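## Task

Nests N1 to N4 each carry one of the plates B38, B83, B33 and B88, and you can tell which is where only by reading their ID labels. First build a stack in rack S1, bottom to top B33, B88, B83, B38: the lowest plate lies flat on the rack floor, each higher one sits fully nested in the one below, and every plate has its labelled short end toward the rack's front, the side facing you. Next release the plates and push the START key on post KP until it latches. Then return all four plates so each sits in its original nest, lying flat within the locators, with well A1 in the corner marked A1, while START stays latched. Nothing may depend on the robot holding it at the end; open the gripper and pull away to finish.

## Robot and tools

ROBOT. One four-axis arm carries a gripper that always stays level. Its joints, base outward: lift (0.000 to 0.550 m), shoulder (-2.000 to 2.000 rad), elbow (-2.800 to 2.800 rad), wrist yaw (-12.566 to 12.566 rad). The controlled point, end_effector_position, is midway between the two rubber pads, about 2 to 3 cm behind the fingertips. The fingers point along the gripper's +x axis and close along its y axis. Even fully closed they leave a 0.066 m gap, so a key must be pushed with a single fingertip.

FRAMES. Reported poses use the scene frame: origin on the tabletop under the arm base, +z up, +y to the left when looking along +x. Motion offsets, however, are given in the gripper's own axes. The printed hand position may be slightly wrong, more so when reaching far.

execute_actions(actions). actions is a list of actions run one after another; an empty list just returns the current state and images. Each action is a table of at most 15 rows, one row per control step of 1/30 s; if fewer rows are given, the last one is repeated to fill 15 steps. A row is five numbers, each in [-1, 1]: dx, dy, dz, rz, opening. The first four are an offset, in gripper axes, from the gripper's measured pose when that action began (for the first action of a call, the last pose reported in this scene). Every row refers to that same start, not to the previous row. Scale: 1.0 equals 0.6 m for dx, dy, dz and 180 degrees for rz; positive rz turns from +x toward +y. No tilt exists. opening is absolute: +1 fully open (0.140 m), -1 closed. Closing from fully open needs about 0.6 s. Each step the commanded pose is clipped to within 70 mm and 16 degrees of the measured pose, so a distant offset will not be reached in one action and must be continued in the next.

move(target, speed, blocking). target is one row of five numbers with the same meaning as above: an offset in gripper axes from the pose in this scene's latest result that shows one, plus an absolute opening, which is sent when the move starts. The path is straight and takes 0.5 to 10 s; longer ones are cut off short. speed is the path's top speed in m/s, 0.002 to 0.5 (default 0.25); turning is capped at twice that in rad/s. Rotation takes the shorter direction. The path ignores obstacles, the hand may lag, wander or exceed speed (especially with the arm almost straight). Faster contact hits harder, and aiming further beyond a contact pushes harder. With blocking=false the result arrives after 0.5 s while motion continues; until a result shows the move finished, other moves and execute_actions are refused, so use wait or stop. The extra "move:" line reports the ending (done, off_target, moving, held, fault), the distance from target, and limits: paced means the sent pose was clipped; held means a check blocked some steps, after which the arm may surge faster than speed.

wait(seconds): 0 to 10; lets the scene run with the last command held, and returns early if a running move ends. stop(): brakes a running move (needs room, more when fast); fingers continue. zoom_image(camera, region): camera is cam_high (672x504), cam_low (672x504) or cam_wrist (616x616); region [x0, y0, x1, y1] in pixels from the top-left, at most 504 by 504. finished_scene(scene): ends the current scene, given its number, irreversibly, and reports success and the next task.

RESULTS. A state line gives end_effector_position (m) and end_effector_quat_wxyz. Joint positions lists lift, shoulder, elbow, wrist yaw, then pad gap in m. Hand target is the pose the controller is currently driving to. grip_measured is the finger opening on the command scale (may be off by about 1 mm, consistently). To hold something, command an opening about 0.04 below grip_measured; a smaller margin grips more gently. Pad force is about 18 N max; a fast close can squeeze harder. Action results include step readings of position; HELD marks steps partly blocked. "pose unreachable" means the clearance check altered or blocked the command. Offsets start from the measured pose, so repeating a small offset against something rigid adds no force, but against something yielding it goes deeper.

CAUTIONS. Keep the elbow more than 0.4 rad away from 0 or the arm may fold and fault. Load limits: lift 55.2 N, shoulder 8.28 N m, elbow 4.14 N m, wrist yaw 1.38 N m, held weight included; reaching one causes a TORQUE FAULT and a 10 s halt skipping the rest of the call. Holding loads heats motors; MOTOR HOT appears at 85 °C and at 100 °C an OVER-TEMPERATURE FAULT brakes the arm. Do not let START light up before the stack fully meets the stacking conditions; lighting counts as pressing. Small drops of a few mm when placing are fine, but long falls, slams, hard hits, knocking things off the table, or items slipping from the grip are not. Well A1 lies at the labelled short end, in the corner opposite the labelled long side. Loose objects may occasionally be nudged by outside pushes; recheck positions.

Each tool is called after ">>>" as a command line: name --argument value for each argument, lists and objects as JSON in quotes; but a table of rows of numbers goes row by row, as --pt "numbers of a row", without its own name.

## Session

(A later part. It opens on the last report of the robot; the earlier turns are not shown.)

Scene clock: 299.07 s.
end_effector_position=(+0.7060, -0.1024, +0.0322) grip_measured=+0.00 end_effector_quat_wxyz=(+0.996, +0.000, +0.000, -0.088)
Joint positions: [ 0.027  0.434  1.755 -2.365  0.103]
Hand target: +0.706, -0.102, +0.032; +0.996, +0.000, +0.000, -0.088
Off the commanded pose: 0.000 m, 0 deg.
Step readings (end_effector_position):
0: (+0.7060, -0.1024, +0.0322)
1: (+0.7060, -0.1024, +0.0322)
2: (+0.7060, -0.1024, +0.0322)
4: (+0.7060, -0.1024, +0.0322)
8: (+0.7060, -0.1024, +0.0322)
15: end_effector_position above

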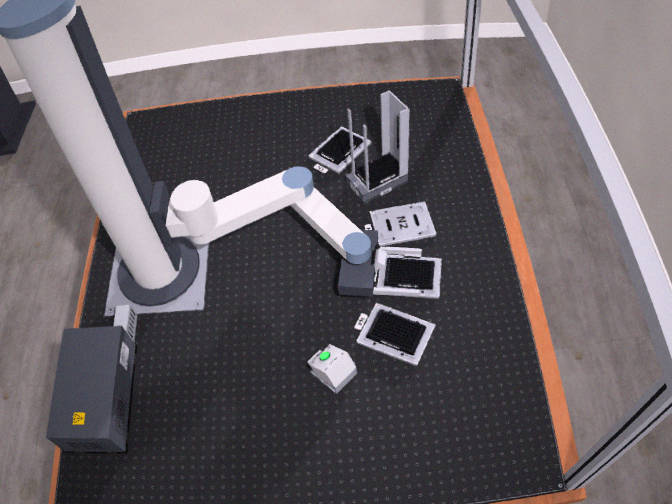

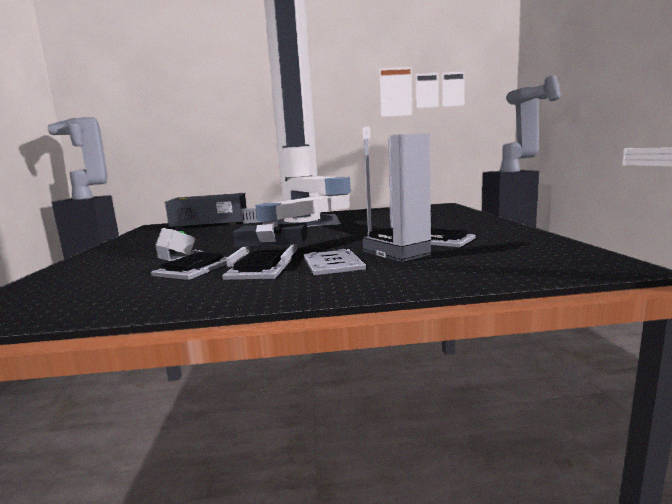

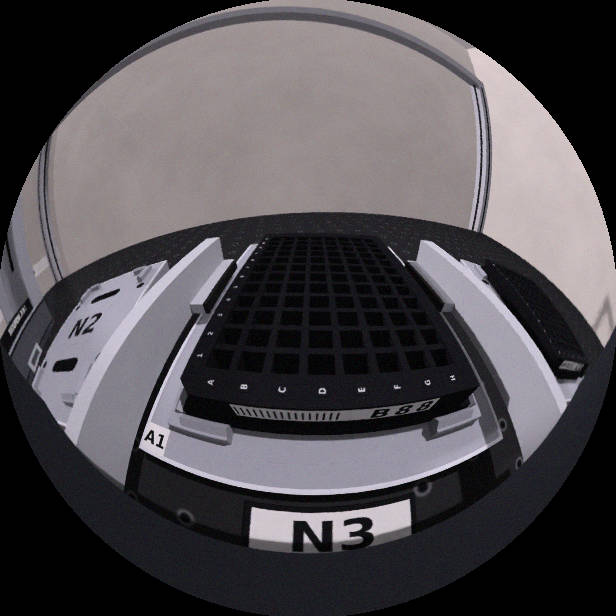

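>>> move --target '[0.2598,-0.0007,0.015,-0.0004,0]' --speed 0.12

>>> move --target '[0,0,-0.015,0,0]' --speed 0.03

>>> execute_actions --actions '[[[0,0,0,0,-0.4]],[[0,0,0,0,-0.52]]]'

>>> move --target '[0,0,0.4352,0,-0.52]'

>>> move --target '[-0.0724,-0.2877,0,-0.1155,-0.52]' --speed 0.3

>>> move --target '[0,0,-0.4687,0,-0.52]' --speed 0.35

Scene clock: 311.70 s.
end_effector_position=(+0.6628, +0.2475, +0.0704) grip_measured=+0.00 end_effector_quat_wxyz=(+0.968, +0.000, +0.000, +0.253)
Joint positions: [ 0.065  1.068  1.794 -2.351  0.103]
Hand target: +0.663, +0.247, +0.070; +0.968, +0.000, +0.000, +0.252
Off the commanded pose: 0.000 m, 0 deg.
move: done

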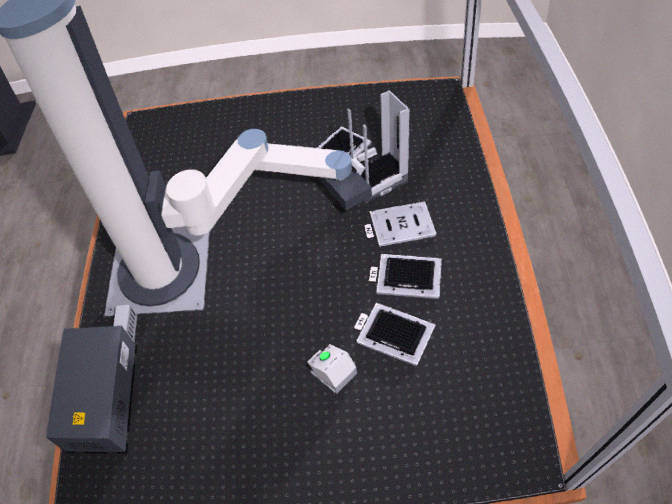

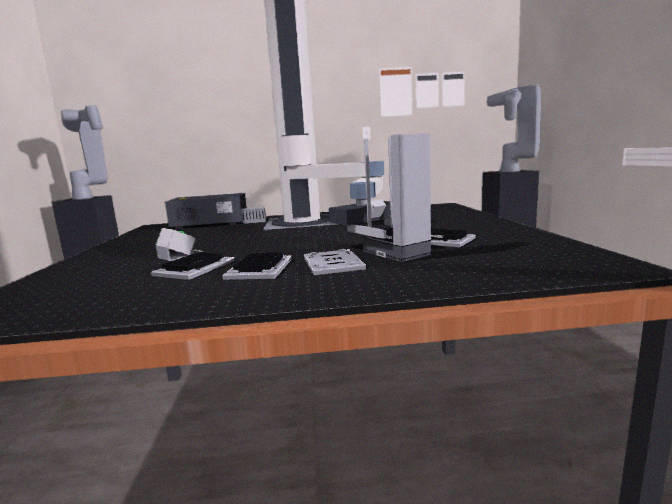

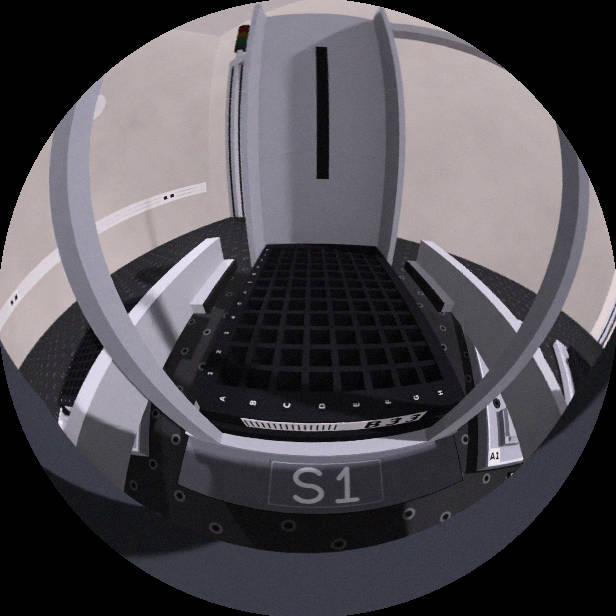

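Scene clock: 312.40 s.
end_effector_position=(+0.6628, +0.2475, +0.0614) grip_measured=+0.00 end_effector_quat_wxyz=(+0.968, +0.000, +0.000, +0.253)
Joint positions: [ 0.056  1.068  1.794 -2.351  0.103]
Hand target: +0.663, +0.248, +0.061; +0.968, +0.000, +0.000, +0.253
Off the commanded pose: 0.000 m, 0 deg.
move: done

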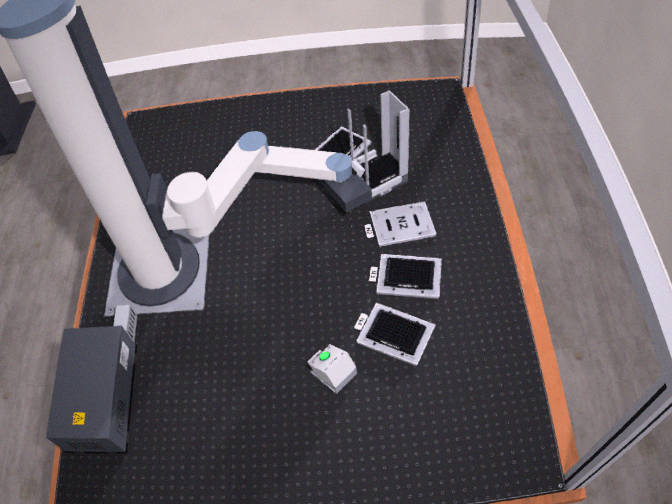

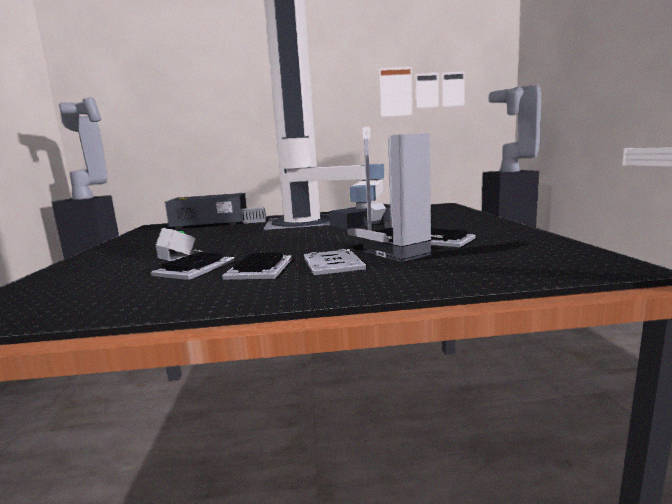

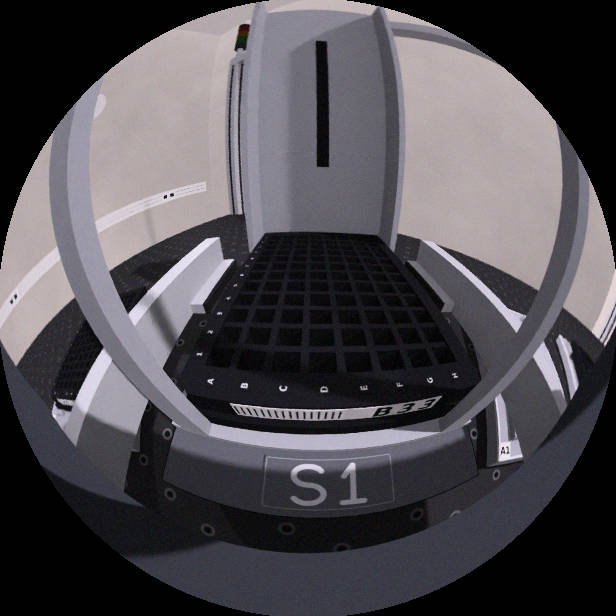

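Scene clock: 313.40 s.
end_effector_position=(+0.6629, +0.2475, +0.0614) grip_measured=-0.48 end_effector_quat_wxyz=(+0.968, +0.000, +0.000, +0.252)
Joint positions: [ 0.056  1.068  1.794 -2.352  0.085]
Hand target: +0.663, +0.248, +0.061; +0.968, +0.000, +0.000, +0.253
Off the commanded pose: 0.000 m, 0 deg.
Step readings (end_effector_position; steps 1 to 15: 1st action; 16 to 30: 2nd action):
0: (+0.6628, +0.2475, +0.0614)
1: (+0.6628, +0.2475, +0.0614)
2: (+0.6628, +0.2475, +0.0614)
4: (+0.6628, +0.2475, +0.0614)
8: (+0.6628, +0.2475, +0.0614)
15: (+0.6628, +0.2475, +0.0614)
16: (+0.6628, +0.2475, +0.0614)
17: (+0.6629, +0.2475, +0.0614)
19: (+0.6629, +0.2475, +0.0614)
23: (+0.6629, +0.2475, +0.0614)
30: end_effector_position above

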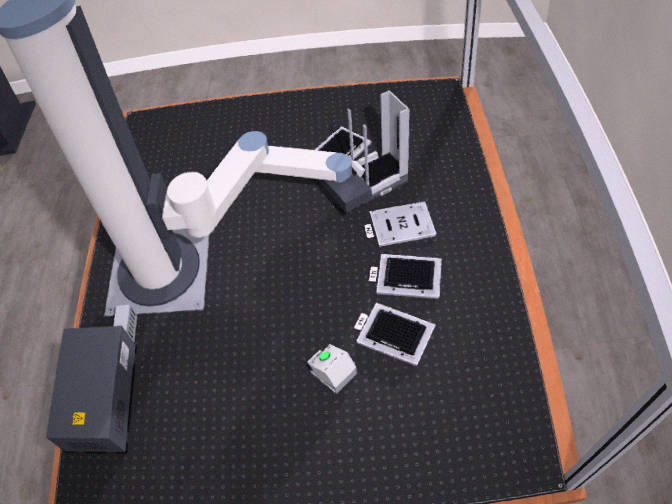

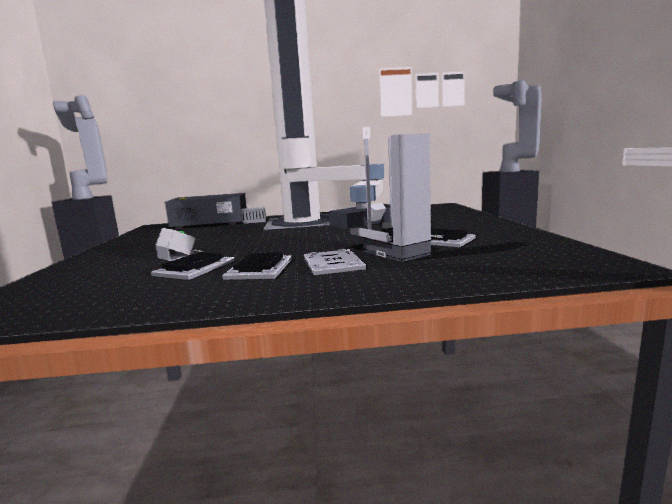

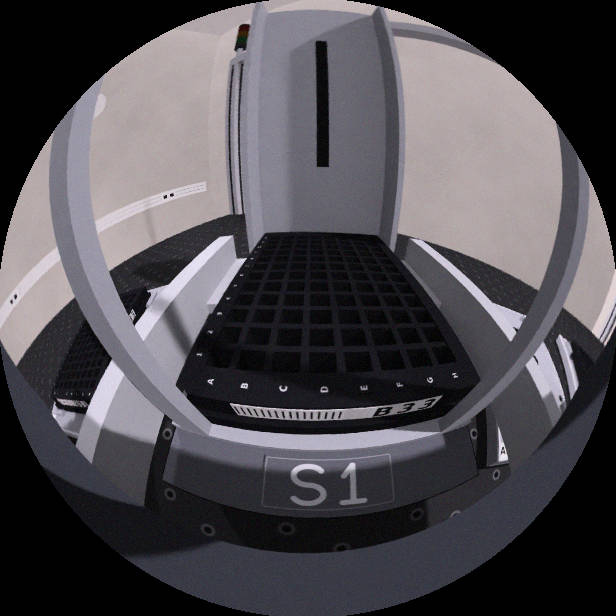

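Scene clock: 314.87 s.
end_effector_position=(+0.6629, +0.2474, +0.3225) grip_measured=-0.48 end_effector_quat_wxyz=(+0.968, +0.000, +0.000, +0.252)
Joint positions: [ 0.318  1.068  1.794 -2.352  0.085]
Hand target: +0.663, +0.247, +0.323; +0.968, +0.000, +0.000, +0.252
Off the commanded pose: 0.000 m, 0 deg.
move: done

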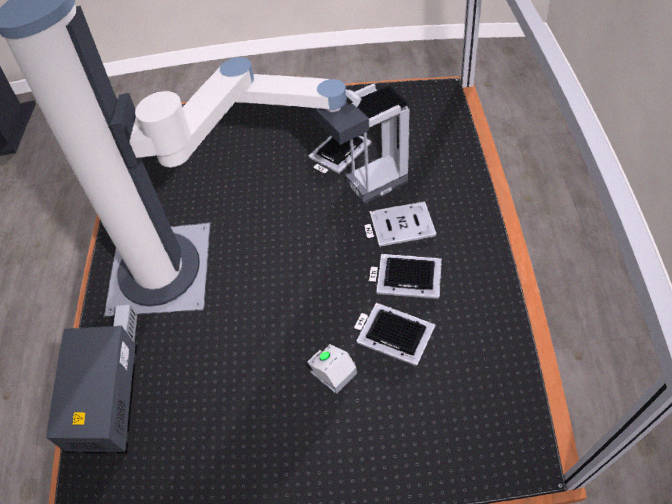

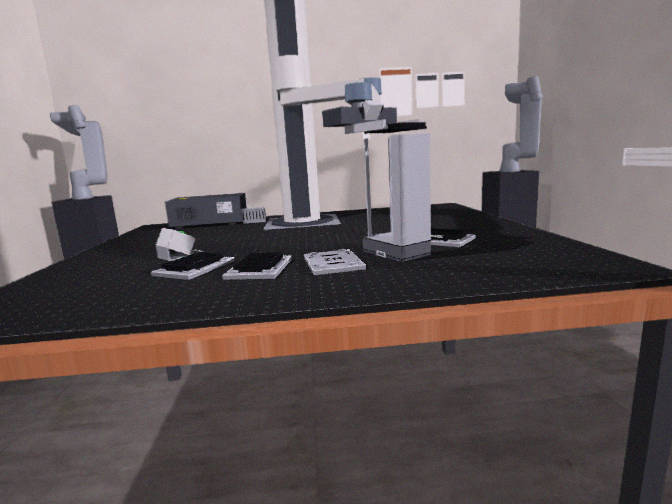

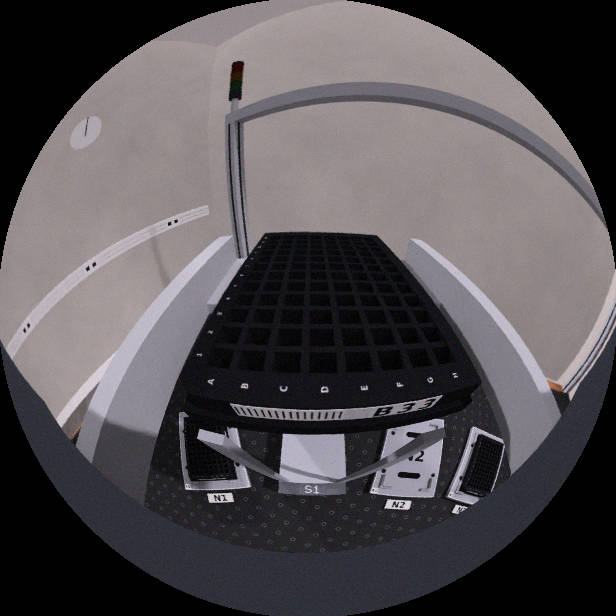

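Scene clock: 315.87 s.
end_effector_position=(+0.7092, +0.0754, +0.3225) grip_measured=-0.48 end_effector_quat_wxyz=(+0.997, +0.000, +0.000, +0.073)
Joint positions: [ 0.318  0.771  1.747 -2.371  0.085]
Hand target: +0.709, +0.076, +0.323; +0.997, +0.000, +0.000, +0.074
Off the commanded pose: 0.000 m, 0 deg.
move: done

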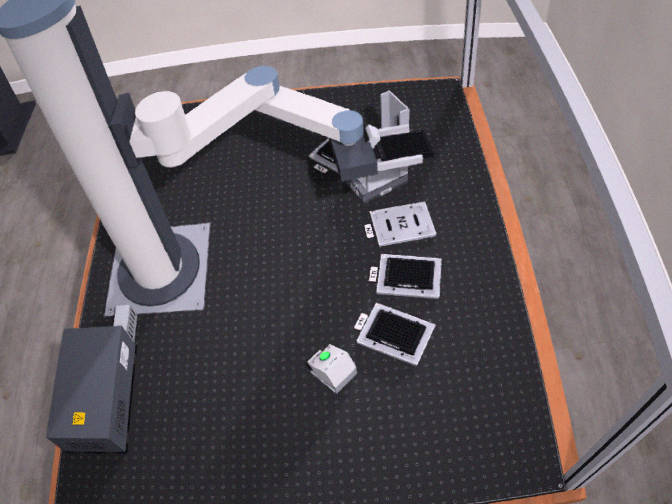

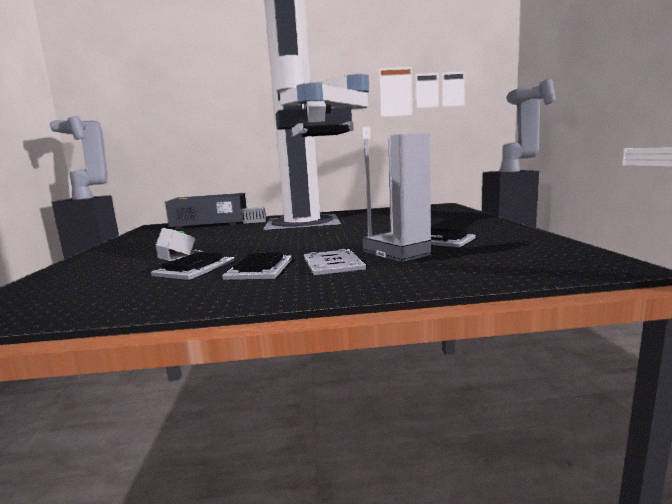

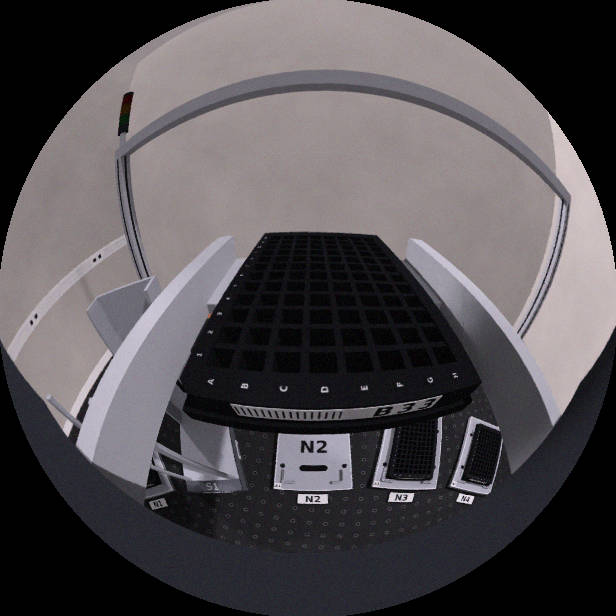

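Scene clock: 317.20 s.
end_effector_position=(+0.7092, +0.0754, +0.0413) grip_measured=-0.48 end_effector_quat_wxyz=(+0.997, +0.000, +0.000, +0.073)
Joint positions: [ 0.036  0.771  1.747 -2.371  0.085]
Hand target: +0.709, +0.075, +0.041; +0.997, +0.000, +0.000, +0.073
Off the commanded pose: 0.000 m, 0 deg.
move: done

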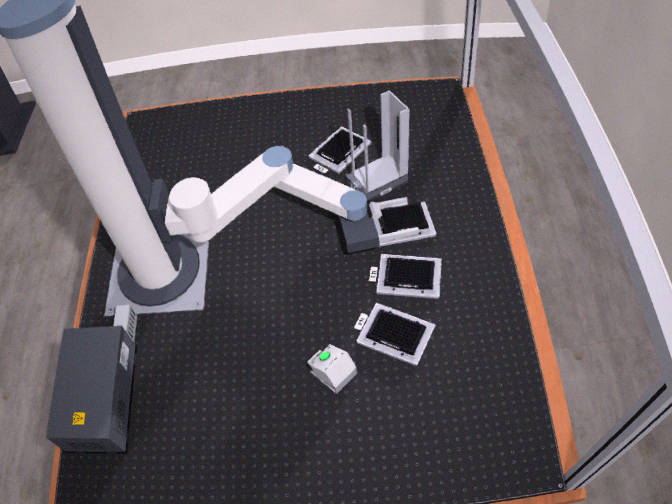

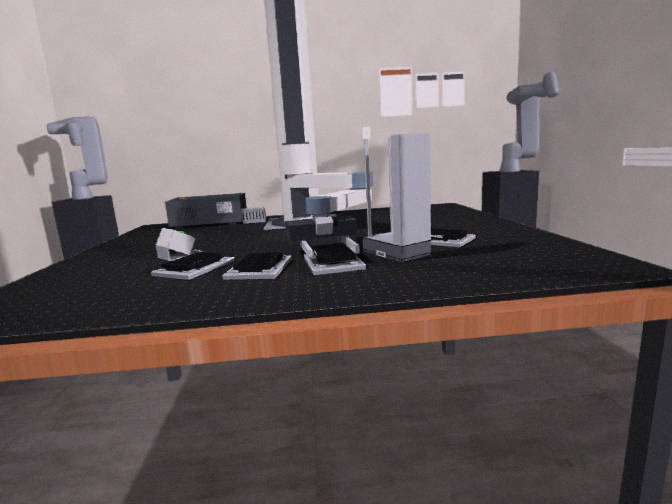

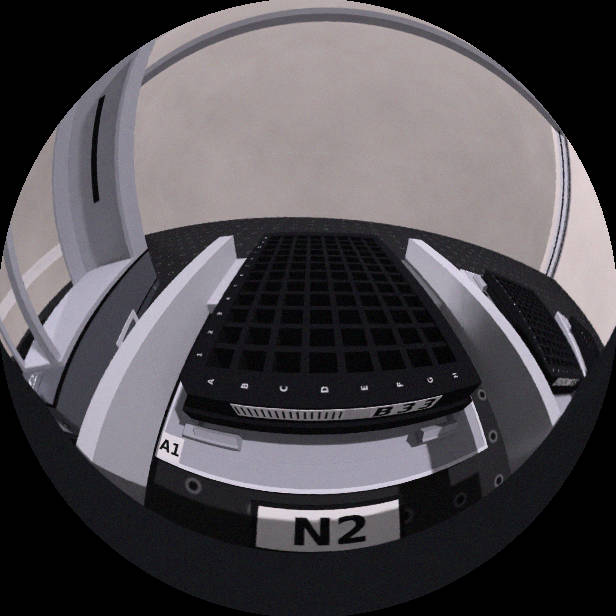

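>>> move --target '[0.0004,0.0004,-0.015,0.0003,-0.52]' --speed 0.01

>>> execute_actions --actions '[[[0,0,0,0,0]]]'

>>> move --target '[0,0,0.05,0,0]'

>>> move --target '[-0.22,0,0.05,0,0]'

Scene clock: 322.50 s.
end_effector_position=(+0.7094, +0.0754, +0.0323) grip_measured=-0.48 end_effector_quat_wxyz=(+0.997, +0.000, +0.000, +0.073)
Joint positions: [ 0.027  0.77   1.748 -2.372  0.085]
Hand target: +0.709, +0.076, +0.032; +0.997, +0.000, +0.000, +0.074
Off the commanded pose: 0.000 m, 0 deg.
move: done

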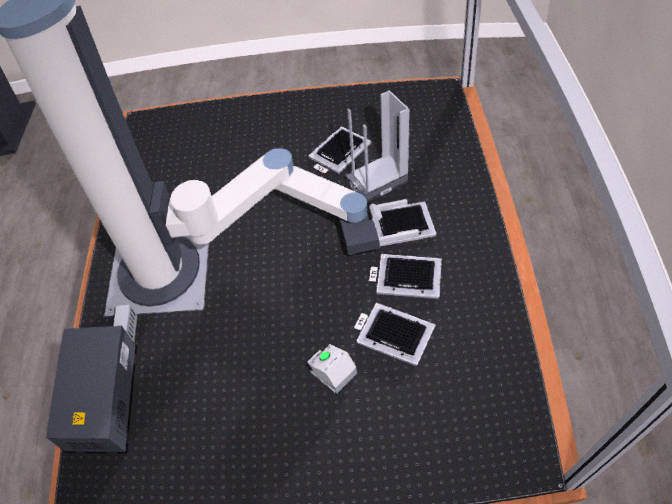

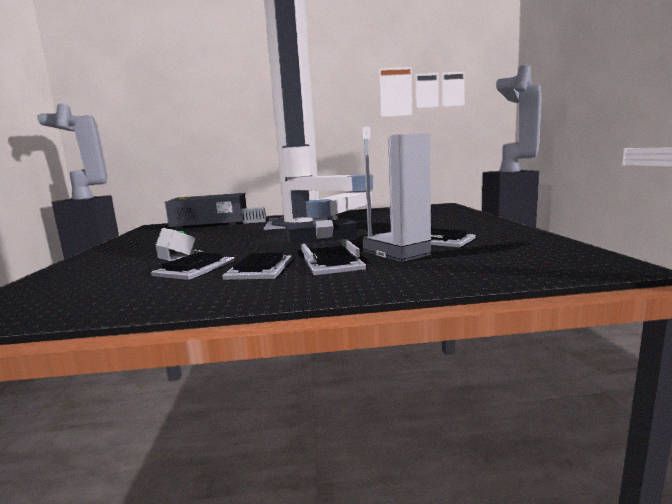

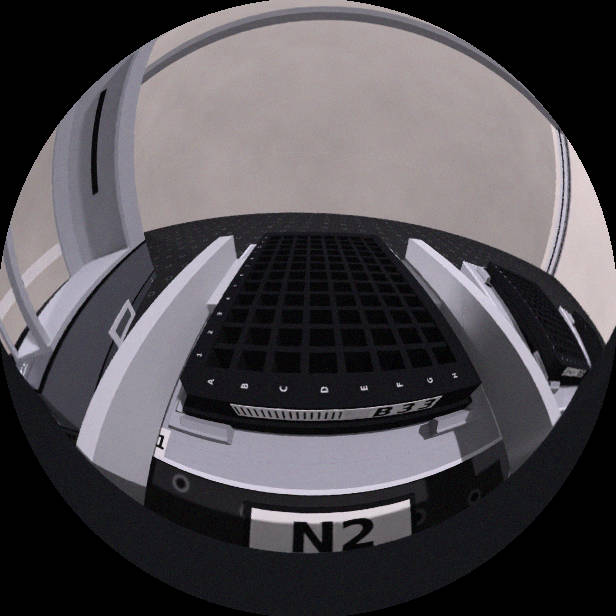

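Scene clock: 323.00 s.
end_effector_position=(+0.7093, +0.0754, +0.0323) grip_measured=+0.00 end_effector_quat_wxyz=(+0.997, +0.000, +0.000, +0.073)
Joint positions: [ 0.027  0.77   1.748 -2.372  0.103]
Hand target: +0.709, +0.075, +0.032; +0.997, +0.000, +0.000, +0.073
Off the commanded pose: 0.000 m, 0 deg.
Step readings (end_effector_position):
0: (+0.7094, +0.0754, +0.0323)
1: (+0.7094, +0.0754, +0.0323)
2: (+0.7093, +0.0754, +0.0323)
4: (+0.7093, +0.0754, +0.0323)
8: (+0.7093, +0.0754, +0.0323)
15: end_effector_position above

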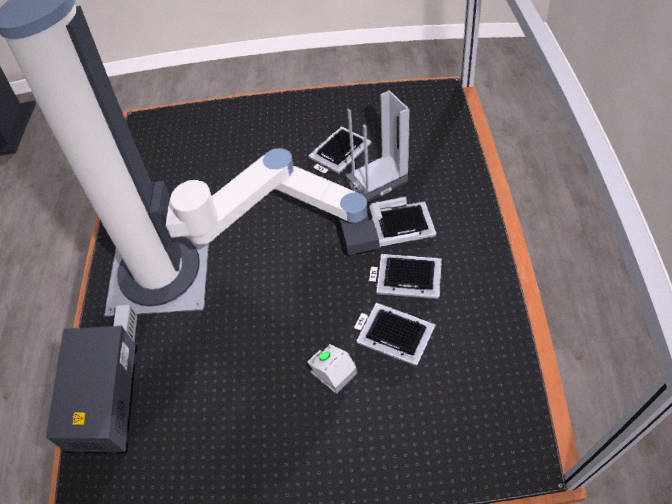

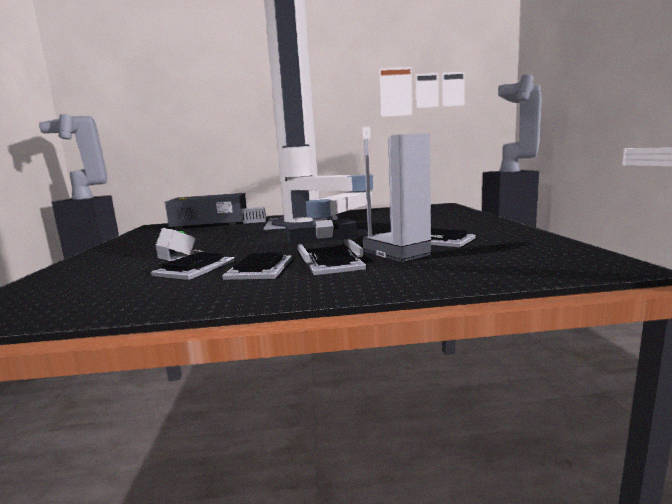

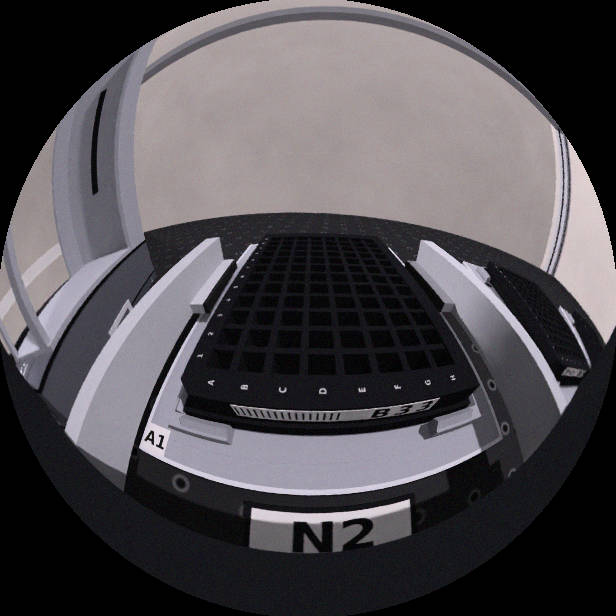

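Scene clock: 323.70 s.
end_effector_position=(+0.7093, +0.0754, +0.0623) grip_measured=+0.00 end_effector_quat_wxyz=(+0.997, +0.000, +0.000, +0.073)
Joint positions: [ 0.057  0.77   1.748 -2.372  0.103]
Hand target: +0.709, +0.075, +0.062; +0.997, +0.000, +0.000, +0.073
Off the commanded pose: 0.000 m, 0 deg.
move: done

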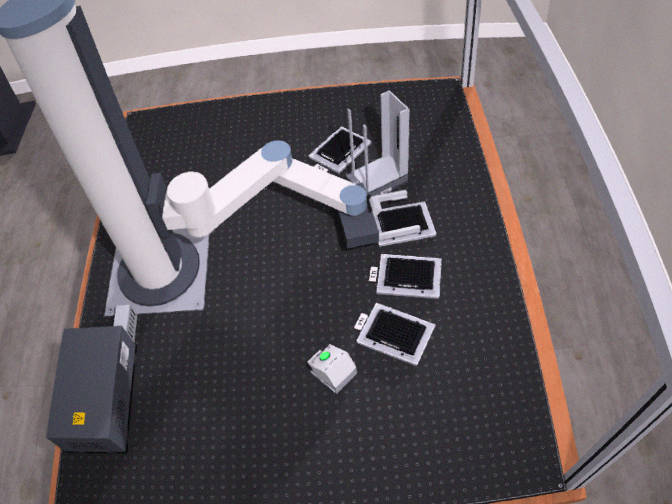

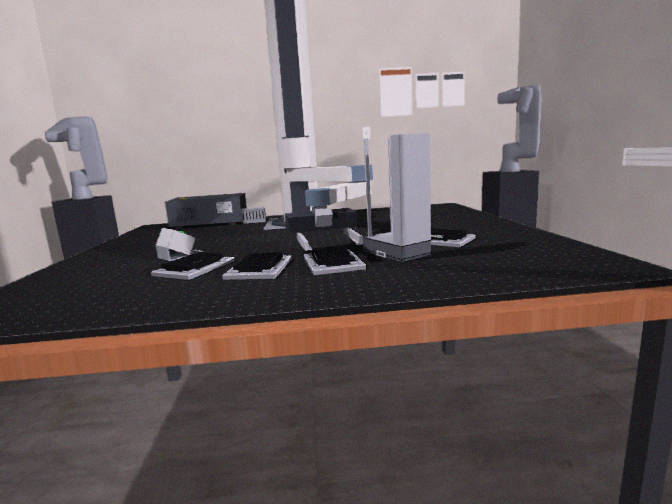

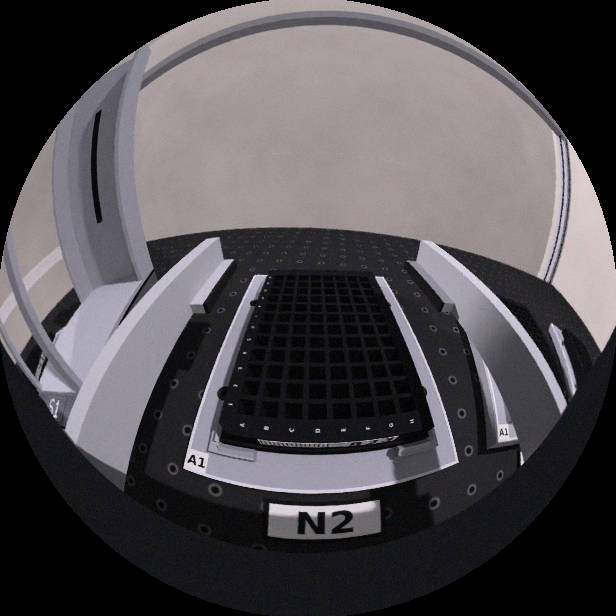

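Scene clock: 324.63 s.
end_effector_position=(+0.5787, +0.0561, +0.0923) grip_measured=+0.00 end_effector_quat_wxyz=(+0.997, +0.000, +0.000, +0.073)
Joint positions: [ 0.087  1.04   1.071 -1.965  0.103]
Hand target: +0.579, +0.056, +0.092; +0.997, +0.000, +0.000, +0.073
Off the commanded pose: 0.000 m, 0 deg.
move: done

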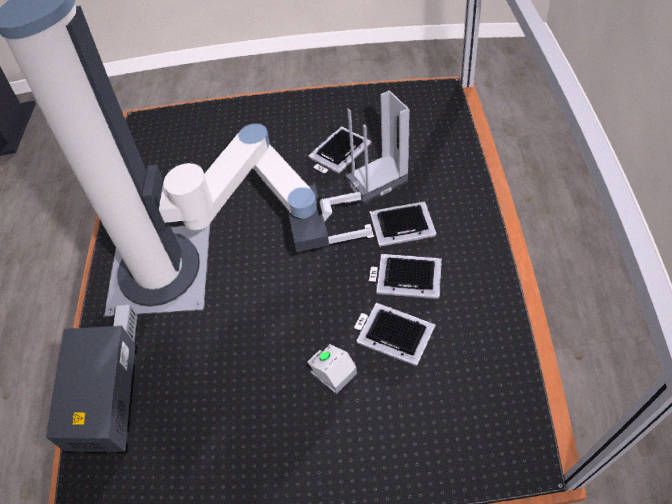

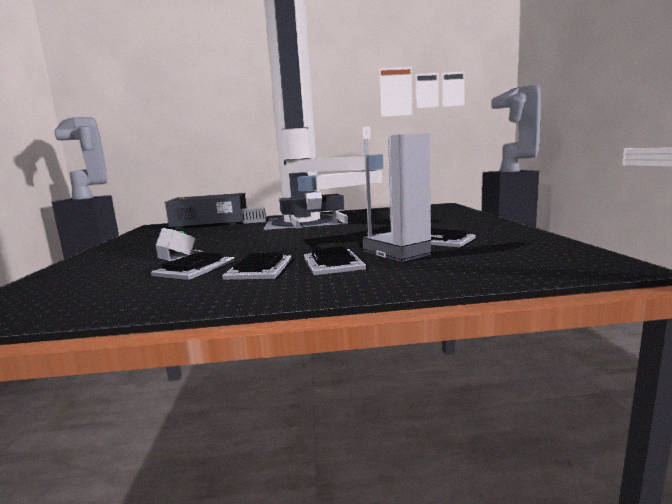

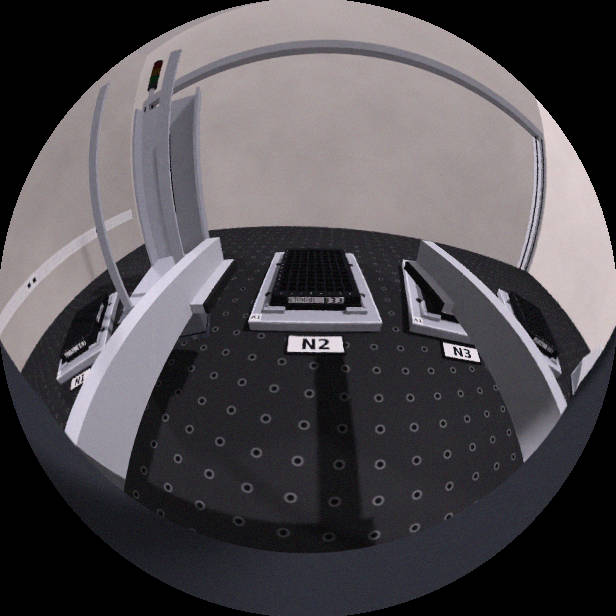

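>>> finished_scene --scene 2

The scene is finished: the task was done.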